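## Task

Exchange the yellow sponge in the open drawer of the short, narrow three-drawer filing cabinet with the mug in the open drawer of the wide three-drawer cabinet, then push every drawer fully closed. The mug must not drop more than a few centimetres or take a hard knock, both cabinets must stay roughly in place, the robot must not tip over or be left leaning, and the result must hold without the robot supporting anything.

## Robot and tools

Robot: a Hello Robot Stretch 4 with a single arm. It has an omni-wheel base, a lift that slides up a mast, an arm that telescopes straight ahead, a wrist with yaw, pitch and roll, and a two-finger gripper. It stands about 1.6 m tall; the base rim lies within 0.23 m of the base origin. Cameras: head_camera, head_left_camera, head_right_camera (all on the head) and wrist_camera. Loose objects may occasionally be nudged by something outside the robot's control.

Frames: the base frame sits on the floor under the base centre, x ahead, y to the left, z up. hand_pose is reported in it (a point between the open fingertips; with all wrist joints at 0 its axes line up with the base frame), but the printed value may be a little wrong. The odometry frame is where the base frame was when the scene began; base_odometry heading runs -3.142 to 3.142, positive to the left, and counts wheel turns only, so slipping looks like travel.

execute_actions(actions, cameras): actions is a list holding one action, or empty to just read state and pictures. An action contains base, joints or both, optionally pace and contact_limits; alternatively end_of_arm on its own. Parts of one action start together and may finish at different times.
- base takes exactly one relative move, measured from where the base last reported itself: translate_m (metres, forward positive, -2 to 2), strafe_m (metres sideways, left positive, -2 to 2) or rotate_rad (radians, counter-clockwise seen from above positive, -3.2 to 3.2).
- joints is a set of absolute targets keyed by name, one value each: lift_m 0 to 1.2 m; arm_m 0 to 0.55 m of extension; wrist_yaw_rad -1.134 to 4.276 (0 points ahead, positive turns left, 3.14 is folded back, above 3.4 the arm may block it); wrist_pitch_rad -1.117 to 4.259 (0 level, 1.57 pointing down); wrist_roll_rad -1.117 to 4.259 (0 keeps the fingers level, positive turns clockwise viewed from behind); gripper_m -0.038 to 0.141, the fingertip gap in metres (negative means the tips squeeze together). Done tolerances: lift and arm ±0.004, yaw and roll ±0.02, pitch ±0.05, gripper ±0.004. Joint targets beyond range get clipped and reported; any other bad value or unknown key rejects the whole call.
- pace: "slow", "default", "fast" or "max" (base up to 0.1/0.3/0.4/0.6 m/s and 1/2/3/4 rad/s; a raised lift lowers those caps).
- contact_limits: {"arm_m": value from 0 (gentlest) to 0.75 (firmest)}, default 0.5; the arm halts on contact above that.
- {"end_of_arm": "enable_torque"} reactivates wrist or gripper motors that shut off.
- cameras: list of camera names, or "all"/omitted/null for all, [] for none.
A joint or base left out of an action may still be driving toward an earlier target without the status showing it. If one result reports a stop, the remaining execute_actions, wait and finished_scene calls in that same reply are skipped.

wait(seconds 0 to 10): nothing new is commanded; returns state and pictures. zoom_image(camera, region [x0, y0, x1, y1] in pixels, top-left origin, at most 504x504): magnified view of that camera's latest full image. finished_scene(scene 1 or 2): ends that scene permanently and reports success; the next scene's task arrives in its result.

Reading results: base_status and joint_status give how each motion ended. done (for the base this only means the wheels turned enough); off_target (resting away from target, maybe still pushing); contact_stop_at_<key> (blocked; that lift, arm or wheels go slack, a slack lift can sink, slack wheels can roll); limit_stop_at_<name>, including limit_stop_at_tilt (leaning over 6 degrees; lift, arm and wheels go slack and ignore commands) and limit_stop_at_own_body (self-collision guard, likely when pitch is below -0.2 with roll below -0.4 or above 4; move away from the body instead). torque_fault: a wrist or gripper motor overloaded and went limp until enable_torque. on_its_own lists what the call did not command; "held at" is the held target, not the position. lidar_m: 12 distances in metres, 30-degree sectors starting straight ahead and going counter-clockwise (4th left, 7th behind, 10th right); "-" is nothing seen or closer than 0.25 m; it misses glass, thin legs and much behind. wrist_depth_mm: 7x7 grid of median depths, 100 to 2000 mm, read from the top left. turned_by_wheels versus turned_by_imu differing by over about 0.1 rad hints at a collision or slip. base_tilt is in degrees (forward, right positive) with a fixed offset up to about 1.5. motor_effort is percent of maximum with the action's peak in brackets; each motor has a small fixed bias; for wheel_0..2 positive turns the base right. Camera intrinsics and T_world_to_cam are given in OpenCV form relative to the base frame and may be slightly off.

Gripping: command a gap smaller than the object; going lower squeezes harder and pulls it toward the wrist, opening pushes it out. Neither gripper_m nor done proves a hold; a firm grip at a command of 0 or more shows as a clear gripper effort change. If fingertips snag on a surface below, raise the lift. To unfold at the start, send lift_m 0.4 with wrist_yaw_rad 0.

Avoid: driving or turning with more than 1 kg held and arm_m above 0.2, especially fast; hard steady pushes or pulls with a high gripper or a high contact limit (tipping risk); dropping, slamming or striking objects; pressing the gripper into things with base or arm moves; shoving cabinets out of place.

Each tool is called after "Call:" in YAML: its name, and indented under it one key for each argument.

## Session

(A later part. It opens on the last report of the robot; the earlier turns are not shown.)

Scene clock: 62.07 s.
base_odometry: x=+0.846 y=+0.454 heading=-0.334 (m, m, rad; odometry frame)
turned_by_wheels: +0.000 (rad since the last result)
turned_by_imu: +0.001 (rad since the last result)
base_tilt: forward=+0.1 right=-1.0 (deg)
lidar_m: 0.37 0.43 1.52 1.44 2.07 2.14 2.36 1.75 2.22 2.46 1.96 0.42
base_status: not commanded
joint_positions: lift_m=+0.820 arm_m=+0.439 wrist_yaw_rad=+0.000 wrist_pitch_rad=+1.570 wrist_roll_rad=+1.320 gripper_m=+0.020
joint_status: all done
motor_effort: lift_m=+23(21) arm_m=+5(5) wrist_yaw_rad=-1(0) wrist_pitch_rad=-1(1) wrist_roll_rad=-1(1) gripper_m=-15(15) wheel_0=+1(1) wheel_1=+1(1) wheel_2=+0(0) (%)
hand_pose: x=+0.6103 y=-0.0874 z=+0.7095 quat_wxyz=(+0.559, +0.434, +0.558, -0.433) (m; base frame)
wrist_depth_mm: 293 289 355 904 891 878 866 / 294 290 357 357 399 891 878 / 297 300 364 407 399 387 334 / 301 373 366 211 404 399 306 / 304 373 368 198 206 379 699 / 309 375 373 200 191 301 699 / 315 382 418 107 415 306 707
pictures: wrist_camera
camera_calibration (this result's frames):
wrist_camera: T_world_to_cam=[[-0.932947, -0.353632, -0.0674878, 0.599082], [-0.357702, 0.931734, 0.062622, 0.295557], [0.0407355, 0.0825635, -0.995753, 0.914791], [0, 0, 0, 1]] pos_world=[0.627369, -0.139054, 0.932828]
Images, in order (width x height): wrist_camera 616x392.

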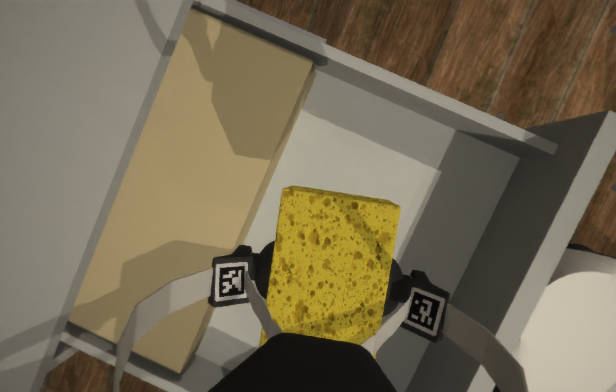

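Call:
execute_actions:
  actions:
    - {"joints":{"arm_m":0.1,"wrist_roll_rad":0,"wrist_pitch_rad":2.1}}
  cameras: []

Call:
execute_actions:
  actions:
    - {"base":{"translate_m":0.05},"joints":{"lift_m":0.39}}
  cameras: ["head_camera"]

Call:
execute_actions:
  actions:
    - {"joints":{"arm_m":0.55},"contact_limits":{"arm_m":0.3},"pace":"slow"}
  cameras: ["head_camera"]

Scene clock: 65.27 s.
base_odometry: x=+0.846 y=+0.454 heading=-0.334 (m, m, rad; odometry frame)
turned_by_wheels: +0.000 (rad since the last result)
turned_by_imu: +0.001 (rad since the last result)
base_tilt: forward=+0.1 right=-0.9 (deg)
lidar_m: 0.38 0.43 1.51 1.44 2.08 2.17 2.37 1.74 2.22 2.46 1.95 0.42
base_status: not commanded
joint_positions: lift_m=+0.820 arm_m=+0.101 wrist_yaw_rad=+0.000 wrist_pitch_rad=+2.099 wrist_roll_rad=+0.000 gripper_m=+0.020
joint_status: all done
motor_effort: lift_m=+23(23) arm_m=-5(5) wrist_yaw_rad=+0(1) wrist_pitch_rad=+4(9) wrist_roll_rad=+0(4) gripper_m=-17(16) wheel_0=+1(1) wheel_1=+1(1) wheel_2=-1(0) (%)
hand_pose: x=+0.1263 y=-0.0874 z=+0.7488 quat_wxyz=(+0.498, +0.000, +0.867, +0.000) (m; base frame)
wrist_depth_mm: 946 904 854 661 809 798 788 / 1042 991 750 707 707 866 842 / 1138 1098 1008 768 931 931 917 / 1255 1205 1138 212 1042 1042 991 / 1397 1336 1255 198 206 1118 1118 / 1576 1464 1430 200 191 1229 1229 / 1921 1808 1708 107 1499 1308 1397
pictures: none
No camera images: the call's "cameras" was empty. Leave "cameras" out to get every camera's image.

Scene clock: 67.97 s.
base_odometry: x=+0.893 y=+0.438 heading=-0.334 (m, m, rad; odometry frame)
turned_by_wheels: +0.000 (rad since the last result)
turned_by_imu: +0.001 (rad since the last result)
base_tilt: forward=+0.2 right=-1.0 (deg)
lidar_m: 0.34 0.40 1.53 1.43 2.07 2.16 2.42 1.79 2.29 2.48 1.89 0.38
base_status: done
joint_positions: lift_m=+0.390 arm_m=+0.101 wrist_yaw_rad=+0.000 wrist_pitch_rad=+2.099 wrist_roll_rad=+0.000 gripper_m=+0.020
joint_status: all done
motor_effort: lift_m=+18(25) arm_m=-5(5) wrist_yaw_rad=+1(1) wrist_pitch_rad=+4(4) wrist_roll_rad=+0(1) gripper_m=-17(16) wheel_0=+0(6) wheel_1=+0(4) wheel_2=+0(9) (%)
hand_pose: x=+0.1263 y=-0.0874 z=+0.3192 quat_wxyz=(+0.498, +0.000, +0.867, +0.000) (m; base frame)
wrist_depth_mm: 492 477 449 430 433 427 415 / 544 325 293 286 452 459 445 / 585 325 307 298 301 500 484 / 647 353 340 211 312 549 525 / 750 399 366 199 206 597 580 / 866 442 427 200 191 654 647 / 1025 931 891 107 778 715 715
pictures: head_camera
Images, in order (width x height): head_camera 420x560.

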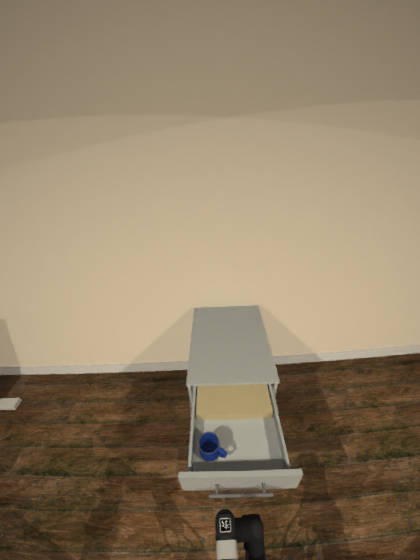

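Scene clock: 72.97 s.
base_odometry: x=+0.893 y=+0.438 heading=-0.334 (m, m, rad; odometry frame)
turned_by_wheels: +0.000 (rad since the last result)
turned_by_imu: +0.002 (rad since the last result)
base_tilt: forward=+0.1 right=-0.9 (deg)
lidar_m: 0.69 1.37 1.50 1.42 2.09 2.16 2.40 1.81 2.30 2.46 1.88 0.76
base_status: not commanded
joint_positions: lift_m=+0.390 arm_m=+0.505 wrist_yaw_rad=-0.001 wrist_pitch_rad=+2.099 wrist_roll_rad=+0.000 gripper_m=+0.020
joint_status: arm_m contact_stop (moved +0.404 of +0.449)
on_its_own: arm_m is slack since a contact_stop (your +0.550 is given up)
motor_effort: lift_m=+18(18) arm_m=+0(19) wrist_yaw_rad=+2(57) wrist_pitch_rad=+4(5) wrist_roll_rad=-1(1) gripper_m=-17(16) wheel_0=-2(3) wheel_1=-1(3) wheel_2=+1(13) (%)
contact_limits: arm_m 0.3
hand_pose: x=+0.5308 y=-0.0873 z=+0.3192 quat_wxyz=(+0.498, +0.000, +0.867, +0.000) (m; base frame)
wrist_depth_mm: 492 477 462 452 436 424 415 / 539 517 504 488 469 459 442 / 597 574 554 535 512 496 480 / 668 634 615 212 554 539 525 / 741 707 661 198 205 603 574 / 866 768 564 200 190 654 640 / 1008 878 539 106 788 715 723
pictures: head_camera
Images, in order (width x height): head_camera 420x560.

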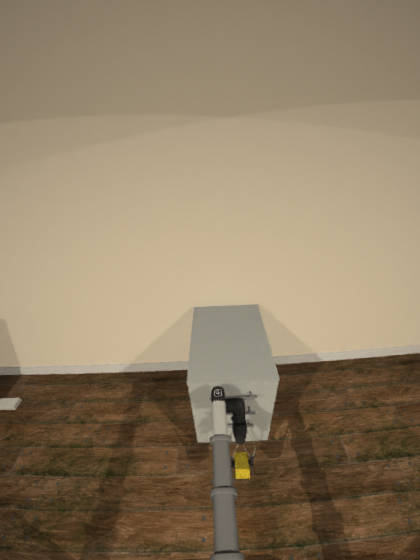

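Call:
execute_actions:
  actions:
    - {"base":{"translate_m":-1.15},"joints":{"arm_m":0.1},"pace":"fast"}
  cameras: ["head_camera"]

Call:
execute_actions:
  actions:
    - {"base":{"rotate_rad":-3.14},"joints":{"lift_m":0.88,"wrist_pitch_rad":1.57}}
  cameras: []

Call:
execute_actions:
  actions:
    - {"base":{"strafe_m":1.25},"joints":{"arm_m":0.44},"pace":"fast"}
  cameras: ["head_camera","wrist_camera"]

Scene clock: 78.10 s.
base_odometry: x=-0.193 y=+0.815 heading=-0.334 (m, m, rad; odometry frame)
turned_by_wheels: +0.000 (rad since the last result)
turned_by_imu: +0.000 (rad since the last result)
base_tilt: forward=+0.0 right=-1.1 (deg)
lidar_m: 1.83 2.08 1.66 1.55 1.56 1.33 1.26 1.07 0.89 2.47 2.60 2.56
base_status: done
joint_positions: lift_m=+0.390 arm_m=+0.101 wrist_yaw_rad=+0.000 wrist_pitch_rad=+2.099 wrist_roll_rad=+0.000 gripper_m=+0.020
joint_status: all done
motor_effort: lift_m=+18(18) arm_m=-5(6) wrist_yaw_rad=+1(2) wrist_pitch_rad=+2(3) wrist_roll_rad=-1(1) gripper_m=-17(16) wheel_0=-2(7) wheel_1=+0(10) wheel_2=+0(14) (%)
hand_pose: x=+0.1263 y=-0.0874 z=+0.3192 quat_wxyz=(+0.498, +0.000, +0.867, +0.000) (m; base frame)
wrist_depth_mm: 500 480 449 433 436 427 415 / 539 319 294 287 449 455 445 / 591 324 307 298 301 504 480 / 640 355 340 211 312 544 525 / 741 399 366 198 205 603 585 / 854 442 424 200 190 654 647 / 1008 946 878 107 788 715 723
pictures: head_camera
Images, in order (width x height): head_camera 420x560.

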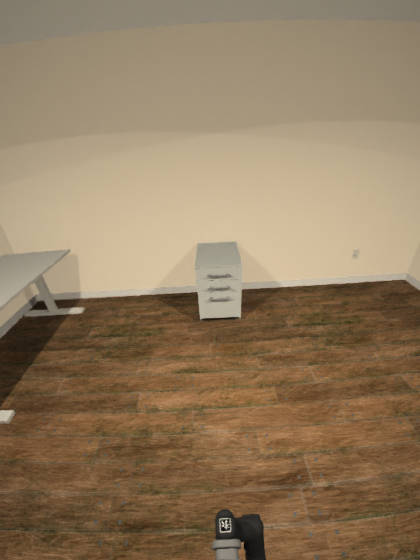

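Scene clock: 81.00 s.
base_odometry: x=-0.193 y=+0.815 heading=+2.809 (m, m, rad; odometry frame)
turned_by_wheels: -3.140 (rad since the last result)
turned_by_imu: -3.094 (rad since the last result)
base_tilt: forward=+0.0 right=-0.9 (deg)
lidar_m: 1.26 1.05 0.85 2.47 2.59 2.57 1.84 2.07 1.70 1.57 1.56 1.31
base_status: done
joint_positions: lift_m=+0.880 arm_m=+0.101 wrist_yaw_rad=+0.000 wrist_pitch_rad=+1.570 wrist_roll_rad=+0.000 gripper_m=+0.020
joint_status: all done
motor_effort: lift_m=+23(29) arm_m=-5(5) wrist_yaw_rad=+0(1) wrist_pitch_rad=-1(4) wrist_roll_rad=+0(0) gripper_m=-15(17) wheel_0=+1(7) wheel_1=+0(9) wheel_2=+1(7) (%)
hand_pose: x=+0.2720 y=-0.0874 z=+0.7695 quat_wxyz=(+0.707, +0.000, +0.707, +0.000) (m; base frame)
wrist_depth_mm: 1025 991 976 976 946 931 917 / 1042 1008 1008 960 946 931 917 / 1060 1025 1008 991 960 960 917 / 1060 1042 1025 211 960 946 931 / 1060 1042 820 198 206 976 960 / 1060 1060 820 200 191 960 976 / 1098 1060 1060 107 991 976 976
pictures: none
No camera images: the call's "cameras" was empty. Leave "cameras" out to get every camera's image.

Scene clock: 85.47 s.
base_odometry: x=-0.601 y=-0.367 heading=+2.809 (m, m, rad; odometry frame)
turned_by_wheels: +0.000 (rad since the last result)
turned_by_imu: +0.003 (rad since the last result)
base_tilt: forward=-0.1 right=-0.9 (deg)
lidar_m: 0.44 0.49 1.27 1.24 1.31 1.76 2.44 2.12 2.85 2.78 0.68 0.49
base_status: done
joint_positions: lift_m=+0.880 arm_m=+0.439 wrist_yaw_rad=+0.000 wrist_pitch_rad=+1.570 wrist_roll_rad=+0.000 gripper_m=+0.020
joint_status: all done
motor_effort: lift_m=+23(23) arm_m=+4(7) wrist_yaw_rad=-1(1) wrist_pitch_rad=+1(3) wrist_roll_rad=+0(0) gripper_m=-18(16) wheel_0=+2(10) wheel_1=-2(7) wheel_2=+1(1) (%)
hand_pose: x=+0.6104 y=-0.0874 z=+0.7695 quat_wxyz=(+0.707, +0.000, +0.707, +0.000) (m; base frame)
wrist_depth_mm: 512 525 477 442 413 382 359 / 554 615 609 591 580 564 539 / 564 621 609 603 585 580 569 / 585 634 627 211 591 585 569 / 504 554 609 198 206 591 580 / 349 338 332 200 190 480 530 / 1098 1078 325 107 310 304 357
pictures: head_camera, wrist_camera
camera_calibration (this result's frames):
wrist_camera: T_world_to_cam=[[0.111481, -0.991523, -0.066739, -0.090605], [-0.991358, -0.115632, 0.0619478, 0.587539], [-0.0691398, 0.0592562, -0.995846, 1.03966], [0, 0, 0, 1]] pos_world=[0.664445, -0.0835051, 0.992902]
Images, in order (width x height): head_camera 420x560, wrist_camera 616x392.

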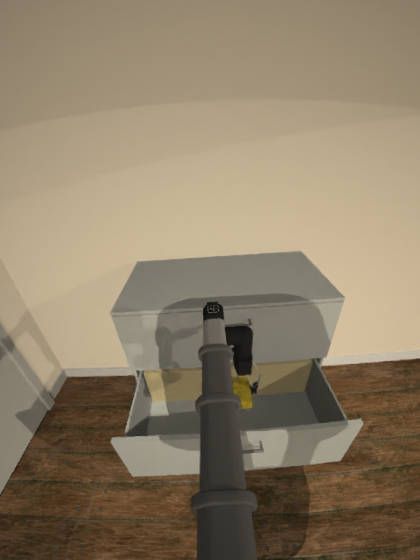

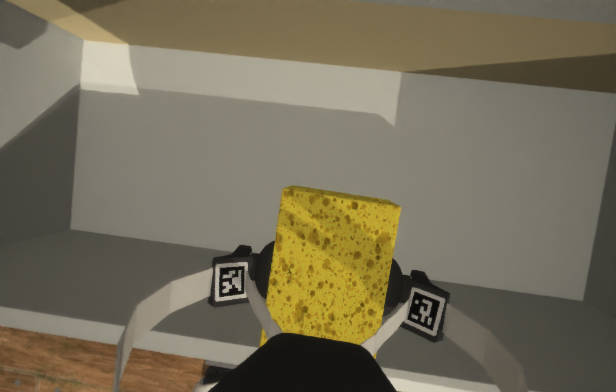

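Call:
execute_actions:
  actions:
    - {"joints":{"lift_m":0.53}}
  cameras: []

Call:
execute_actions:
  actions:
    - {"joints":{"gripper_m":0.09}}
  cameras: ["wrist_camera"]

Call:
execute_actions:
  actions:
    - {"joints":{"lift_m":0.83},"pace":"fast"}
  cameras: ["wrist_camera"]

Call:
execute_actions:
  actions:
    - {"base":{"translate_m":-0.1},"joints":{"arm_m":0.02,"gripper_m":0.0},"pace":"fast"}
  cameras: []

Call:
execute_actions:
  actions:
    - {"joints":{"lift_m":0.37,"wrist_pitch_rad":0},"pace":"fast"}
  cameras: ["wrist_camera"]

Call:
execute_actions:
  actions:
    - {"joints":{"arm_m":0.55},"contact_limits":{"arm_m":0.3},"pace":"slow"}
  cameras: ["wrist_camera","head_camera"]

Scene clock: 89.60 s.
base_odometry: x=-0.601 y=-0.367 heading=+2.809 (m, m, rad; odometry frame)
turned_by_wheels: +0.000 (rad since the last result)
turned_by_imu: +0.002 (rad since the last result)
base_tilt: forward=+0.2 right=-0.8 (deg)
lidar_m: 0.45 0.50 1.27 1.23 1.31 1.76 2.46 2.12 2.85 2.80 0.70 0.46
base_status: not commanded
joint_positions: lift_m=+0.530 arm_m=+0.439 wrist_yaw_rad=+0.000 wrist_pitch_rad=+1.570 wrist_roll_rad=+0.000 gripper_m=+0.020
joint_status: all done
motor_effort: lift_m=+18(25) arm_m=+5(5) wrist_yaw_rad=-1(1) wrist_pitch_rad=+1(0) wrist_roll_rad=+0(0) gripper_m=-16(17) wheel_0=+1(2) wheel_1=-1(2) wheel_2=+1(1) (%)
hand_pose: x=+0.6104 y=-0.0874 z=+0.4199 quat_wxyz=(+0.707, +0.000, +0.707, +0.000) (m; base frame)
wrist_depth_mm: 263 257 252 247 242 238 235 / 265 260 254 249 245 241 237 / 268 264 257 254 248 243 240 / 271 266 259 212 249 246 242 / 274 271 262 199 205 248 243 / 278 272 265 200 190 250 248 / 260 270 268 107 259 252 250
pictures: none
No camera images: the call's "cameras" was empty. Leave "cameras" out to get every camera's image.

Scene clock: 91.10 s.
base_odometry: x=-0.601 y=-0.367 heading=+2.809 (m, m, rad; odometry frame)
turned_by_wheels: +0.000 (rad since the last result)
turned_by_imu: +0.001 (rad since the last result)
base_tilt: forward=+0.2 right=-1.0 (deg)
lidar_m: 0.45 0.48 1.27 1.24 1.28 1.75 2.44 2.11 2.83 2.79 0.70 0.47
base_status: not commanded
joint_positions: lift_m=+0.530 arm_m=+0.439 wrist_yaw_rad=+0.000 wrist_pitch_rad=+1.570 wrist_roll_rad=+0.000 gripper_m=+0.090
joint_status: all done
motor_effort: lift_m=+18(18) arm_m=+4(5) wrist_yaw_rad=-1(1) wrist_pitch_rad=-1(1) wrist_roll_rad=+0(0) gripper_m=+0(15) wheel_0=+1(2) wheel_1=-2(1) wheel_2=+1(1) (%)
hand_pose: x=+0.6104 y=-0.0874 z=+0.4199 quat_wxyz=(+0.707, +0.000, +0.707, +0.000) (m; base frame)
wrist_depth_mm: 263 257 252 247 243 239 235 / 267 260 255 249 245 241 236 / 267 264 259 253 248 243 239 / 272 265 262 229 250 246 242 / 276 270 260 213 250 248 244 / 278 272 265 214 211 249 246 / 260 266 270 107 257 252 250
pictures: wrist_camera
camera_calibration (this result's frames):
wrist_camera: T_world_to_cam=[[0.111481, -0.991523, -0.066739, -0.113938], [-0.991358, -0.115632, 0.0619477, 0.609201], [-0.0691397, 0.0592562, -0.995846, 0.691503], [0, 0, 0, 1]] pos_world=[0.664449, -0.0835051, 0.643288]
Images, in order (width x height): wrist_camera 616x392.

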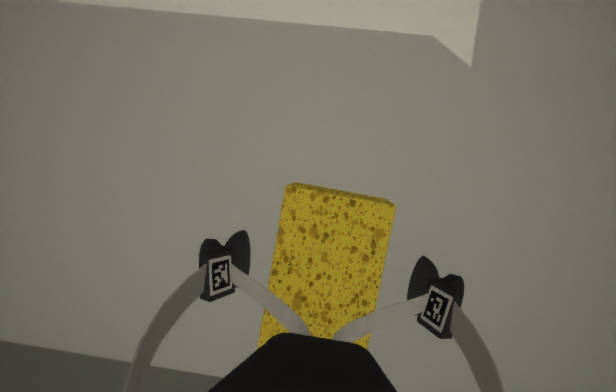

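Scene clock: 92.93 s.
base_odometry: x=-0.601 y=-0.367 heading=+2.809 (m, m, rad; odometry frame)
turned_by_wheels: +0.000 (rad since the last result)
turned_by_imu: +0.001 (rad since the last result)
base_tilt: forward=+0.2 right=-1.0 (deg)
lidar_m: 0.45 0.48 1.27 1.23 1.30 1.74 2.45 2.11 2.84 2.78 0.70 0.47
base_status: not commanded
joint_positions: lift_m=+0.830 arm_m=+0.439 wrist_yaw_rad=+0.000 wrist_pitch_rad=+1.570 wrist_roll_rad=+0.000 gripper_m=+0.090
joint_status: all done
motor_effort: lift_m=+23(21) arm_m=+4(4) wrist_yaw_rad=+0(1) wrist_pitch_rad=+1(1) wrist_roll_rad=+0(1) gripper_m=-1(0) wheel_0=+1(2) wheel_1=-2(1) wheel_2=+1(1) (%)
hand_pose: x=+0.6104 y=-0.0874 z=+0.7195 quat_wxyz=(+0.707, +0.000, +0.707, +0.000) (m; base frame)
wrist_depth_mm: 512 525 477 439 413 384 362 / 559 559 554 544 535 525 508 / 564 574 559 554 539 525 521 / 580 574 569 554 544 535 525 / 512 554 521 564 554 539 535 / 345 359 343 413 211 455 530 / 286 278 297 107 327 319 357
pictures: wrist_camera
camera_calibration (this result's frames):
wrist_camera: T_world_to_cam=[[0.111481, -0.991523, -0.0667395, -0.0939421], [-0.991358, -0.115632, 0.0619525, 0.59064], [-0.0691446, 0.0592562, -0.995845, 0.989878], [0, 0, 0, 1]] pos_world=[0.664453, -0.0835051, 0.942904]
Images, in order (width x height): wrist_camera 616x392.

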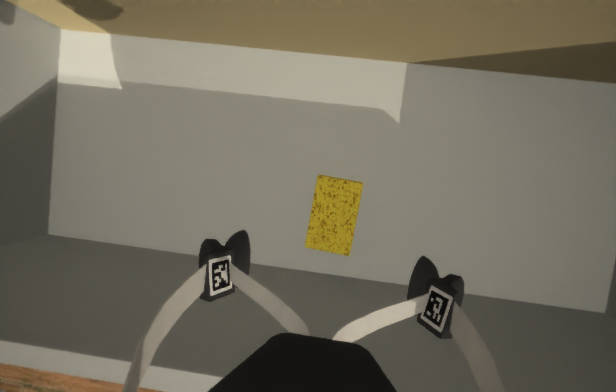

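Scene clock: 94.90 s.
base_odometry: x=-0.506 y=-0.400 heading=+2.809 (m, m, rad; odometry frame)
turned_by_wheels: +0.000 (rad since the last result)
turned_by_imu: +0.000 (rad since the last result)
base_tilt: forward=+0.0 right=-0.9 (deg)
lidar_m: 0.53 0.59 1.26 1.25 1.28 1.78 2.35 2.01 2.85 2.80 1.94 0.59
base_status: done
joint_positions: lift_m=+0.830 arm_m=+0.021 wrist_yaw_rad=+0.000 wrist_pitch_rad=+1.570 wrist_roll_rad=+0.000 gripper_m=+0.000
joint_status: all done
motor_effort: lift_m=+23(23) arm_m=-5(6) wrist_yaw_rad=+0(1) wrist_pitch_rad=-2(2) wrist_roll_rad=-1(0) gripper_m=-5(4) wheel_0=-1(6) wheel_1=+0(4) wheel_2=-2(12) (%)
hand_pose: x=+0.1919 y=-0.0874 z=+0.7195 quat_wxyz=(+0.707, +0.000, +0.707, +0.000) (m; base frame)
wrist_depth_mm: 976 946 946 931 891 878 866 / 976 976 946 931 904 904 878 / 991 991 946 931 904 904 891 / 1008 976 960 750 931 904 904 / 1025 991 759 723 931 904 904 / 1042 1008 178 204 186 917 917 / 1025 1025 991 107 960 917 917
pictures: none
No camera images: the call's "cameras" was empty. Leave "cameras" out to get every camera's image.

Scene clock: 97.13 s.
base_odometry: x=-0.506 y=-0.400 heading=+2.809 (m, m, rad; odometry frame)
turned_by_wheels: +0.000 (rad since the last result)
turned_by_imu: +0.001 (rad since the last result)
base_tilt: forward=+0.2 right=-0.9 (deg)
lidar_m: 0.54 0.58 1.27 1.24 1.32 1.73 2.35 2.01 2.84 2.81 1.97 0.60
base_status: not commanded
joint_positions: lift_m=+0.370 arm_m=+0.021 wrist_yaw_rad=+0.000 wrist_pitch_rad=+0.002 wrist_roll_rad=+0.000 gripper_m=+0.000
joint_status: all done
motor_effort: lift_m=+18(22) arm_m=-4(5) wrist_yaw_rad=+0(1) wrist_pitch_rad=-6(12) wrist_roll_rad=+0(0) gripper_m=-5(4) wheel_0=-2(2) wheel_1=+0(0) wheel_2=-3(2) (%)
hand_pose: x=+0.4802 y=-0.0874 z=+0.5477 quat_wxyz=(+1.000, +0.000, +0.001, +0.000) (m; base frame)
wrist_depth_mm: 1205 647 627 627 609 603 591 / 345 343 336 332 327 603 591 / 349 345 340 332 327 322 317 / 355 349 343 340 332 327 320 / 364 353 347 336 334 330 324 / 368 359 178 204 186 334 327 / 368 362 357 107 342 336 330
pictures: wrist_camera
camera_calibration (this result's frames):
wrist_camera: T_world_to_cam=[[0.0671358, -0.991544, 0.111057, -0.166979], [-0.0653073, -0.115437, -0.991166, 0.604365], [0.995604, 0.0592898, -0.072505, -0.207229], [0, 0, 0, 1]] pos_world=[0.256998, -0.0835146, 0.602545]
Images, in order (width x height): wrist_camera 616x392.

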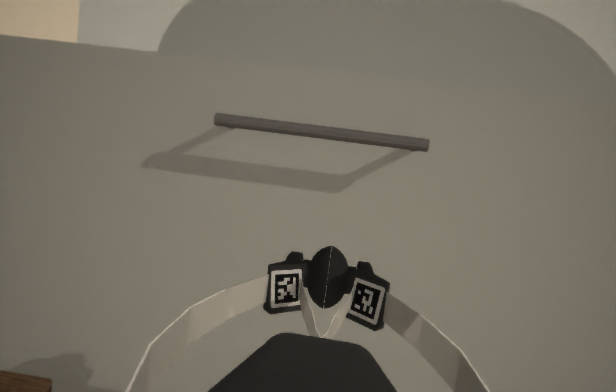

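Scene clock: 102.30 s.
base_odometry: x=-0.506 y=-0.400 heading=+2.809 (m, m, rad; odometry frame)
turned_by_wheels: +0.000 (rad since the last result)
turned_by_imu: +0.002 (rad since the last result)
base_tilt: forward=+0.0 right=-1.0 (deg)
lidar_m: 0.84 0.91 1.27 1.24 1.29 1.75 2.35 2.03 2.85 2.81 1.96 0.92
base_status: not commanded
joint_positions: lift_m=+0.370 arm_m=+0.425 wrist_yaw_rad=+0.000 wrist_pitch_rad=+0.002 wrist_roll_rad=+0.000 gripper_m=+0.000
joint_status: arm_m contact_stop (moved +0.404 of +0.529)
on_its_own: arm_m is slack since a contact_stop (your +0.550 is given up)
motor_effort: lift_m=+18(18) arm_m=+0(22) wrist_yaw_rad=+1(49) wrist_pitch_rad=-6(5) wrist_roll_rad=+1(1) gripper_m=-3(7) wheel_0=+0(2) wheel_1=-2(3) wheel_2=+0(13) (%)
contact_limits: arm_m 0.3
hand_pose: x=+0.8841 y=-0.0875 z=+0.5479 quat_wxyz=(+1.000, +0.000, +0.001, +0.000) (m; base frame)
wrist_depth_mm: 241 236 233 228 224 221 217 / 243 239 232 231 228 223 220 / 246 242 237 234 229 225 223 / 250 244 240 236 233 229 224 / 251 248 243 237 235 231 229 / 255 250 179 205 186 233 231 / 257 253 250 107 239 235 233
pictures: head_camera, wrist_camera
camera_calibration (this result's frames):
wrist_camera: T_world_to_cam=[[0.0666474, -0.991572, 0.111096, -0.19383], [-0.0648091, -0.115411, -0.991201, 0.630468], [0.99567, 0.058861, -0.0719548, -0.609751], [0, 0, 0, 1]] pos_world=[0.660889, -0.0835426, 0.60258]
Images, in order (width x height): head_camera 420x560, wrist_camera 616x392.

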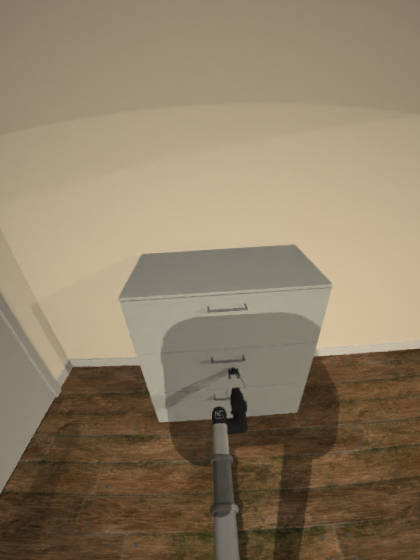

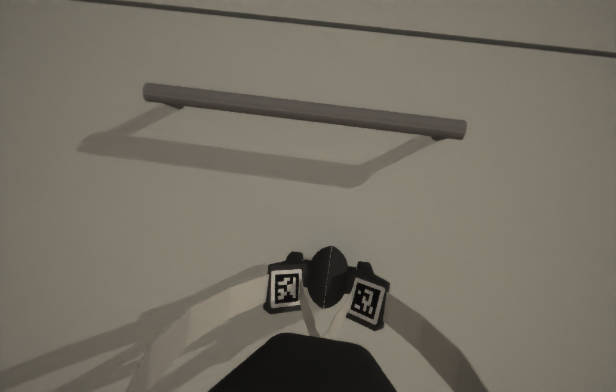

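Call:
execute_actions:
  actions:
    - {"joints":{"arm_m":0.33},"pace":"fast"}
  cameras: ["head_camera"]

Scene clock: 103.93 s.
base_odometry: x=-0.506 y=-0.400 heading=+2.809 (m, m, rad; odometry frame)
turned_by_wheels: +0.000 (rad since the last result)
turned_by_imu: +0.001 (rad since the last result)
base_tilt: forward=-0.1 right=-1.0 (deg)
lidar_m: 0.84 0.89 1.25 1.22 1.30 1.76 2.36 2.03 2.85 2.79 1.94 0.92
base_status: not commanded
joint_positions: lift_m=+0.370 arm_m=+0.331 wrist_yaw_rad=+0.000 wrist_pitch_rad=+0.002 wrist_roll_rad=+0.000 gripper_m=+0.000
joint_status: all done
motor_effort: lift_m=+18(18) arm_m=-5(6) wrist_yaw_rad=+0(1) wrist_pitch_rad=-7(6) wrist_roll_rad=+0(0) gripper_m=-6(3) wheel_0=+0(0) wheel_1=-1(1) wheel_2=-1(1) (%)
hand_pose: x=+0.7902 y=-0.0874 z=+0.5478 quat_wxyz=(+1.000, +0.000, +0.001, +0.000) (m; base frame)
wrist_depth_mm: 336 330 324 320 315 310 303 / 340 334 330 324 319 312 309 / 343 338 332 327 320 317 312 / 347 343 340 330 324 319 315 / 353 345 340 329 327 322 319 / 355 351 178 206 186 327 320 / 362 355 347 107 336 329 324
pictures: head_camera
Images, in order (width x height): head_camera 420x560.

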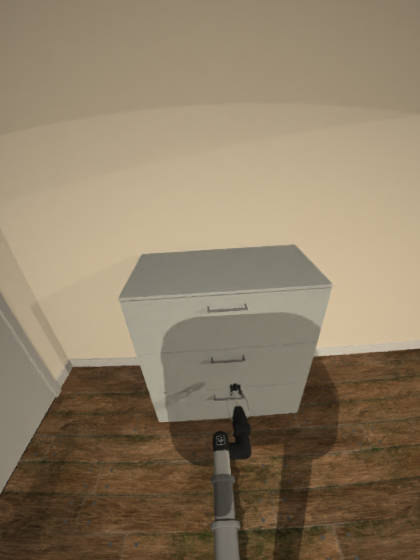

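Call:
finished_scene:
  scene: 2

The scene is finished: the task was done.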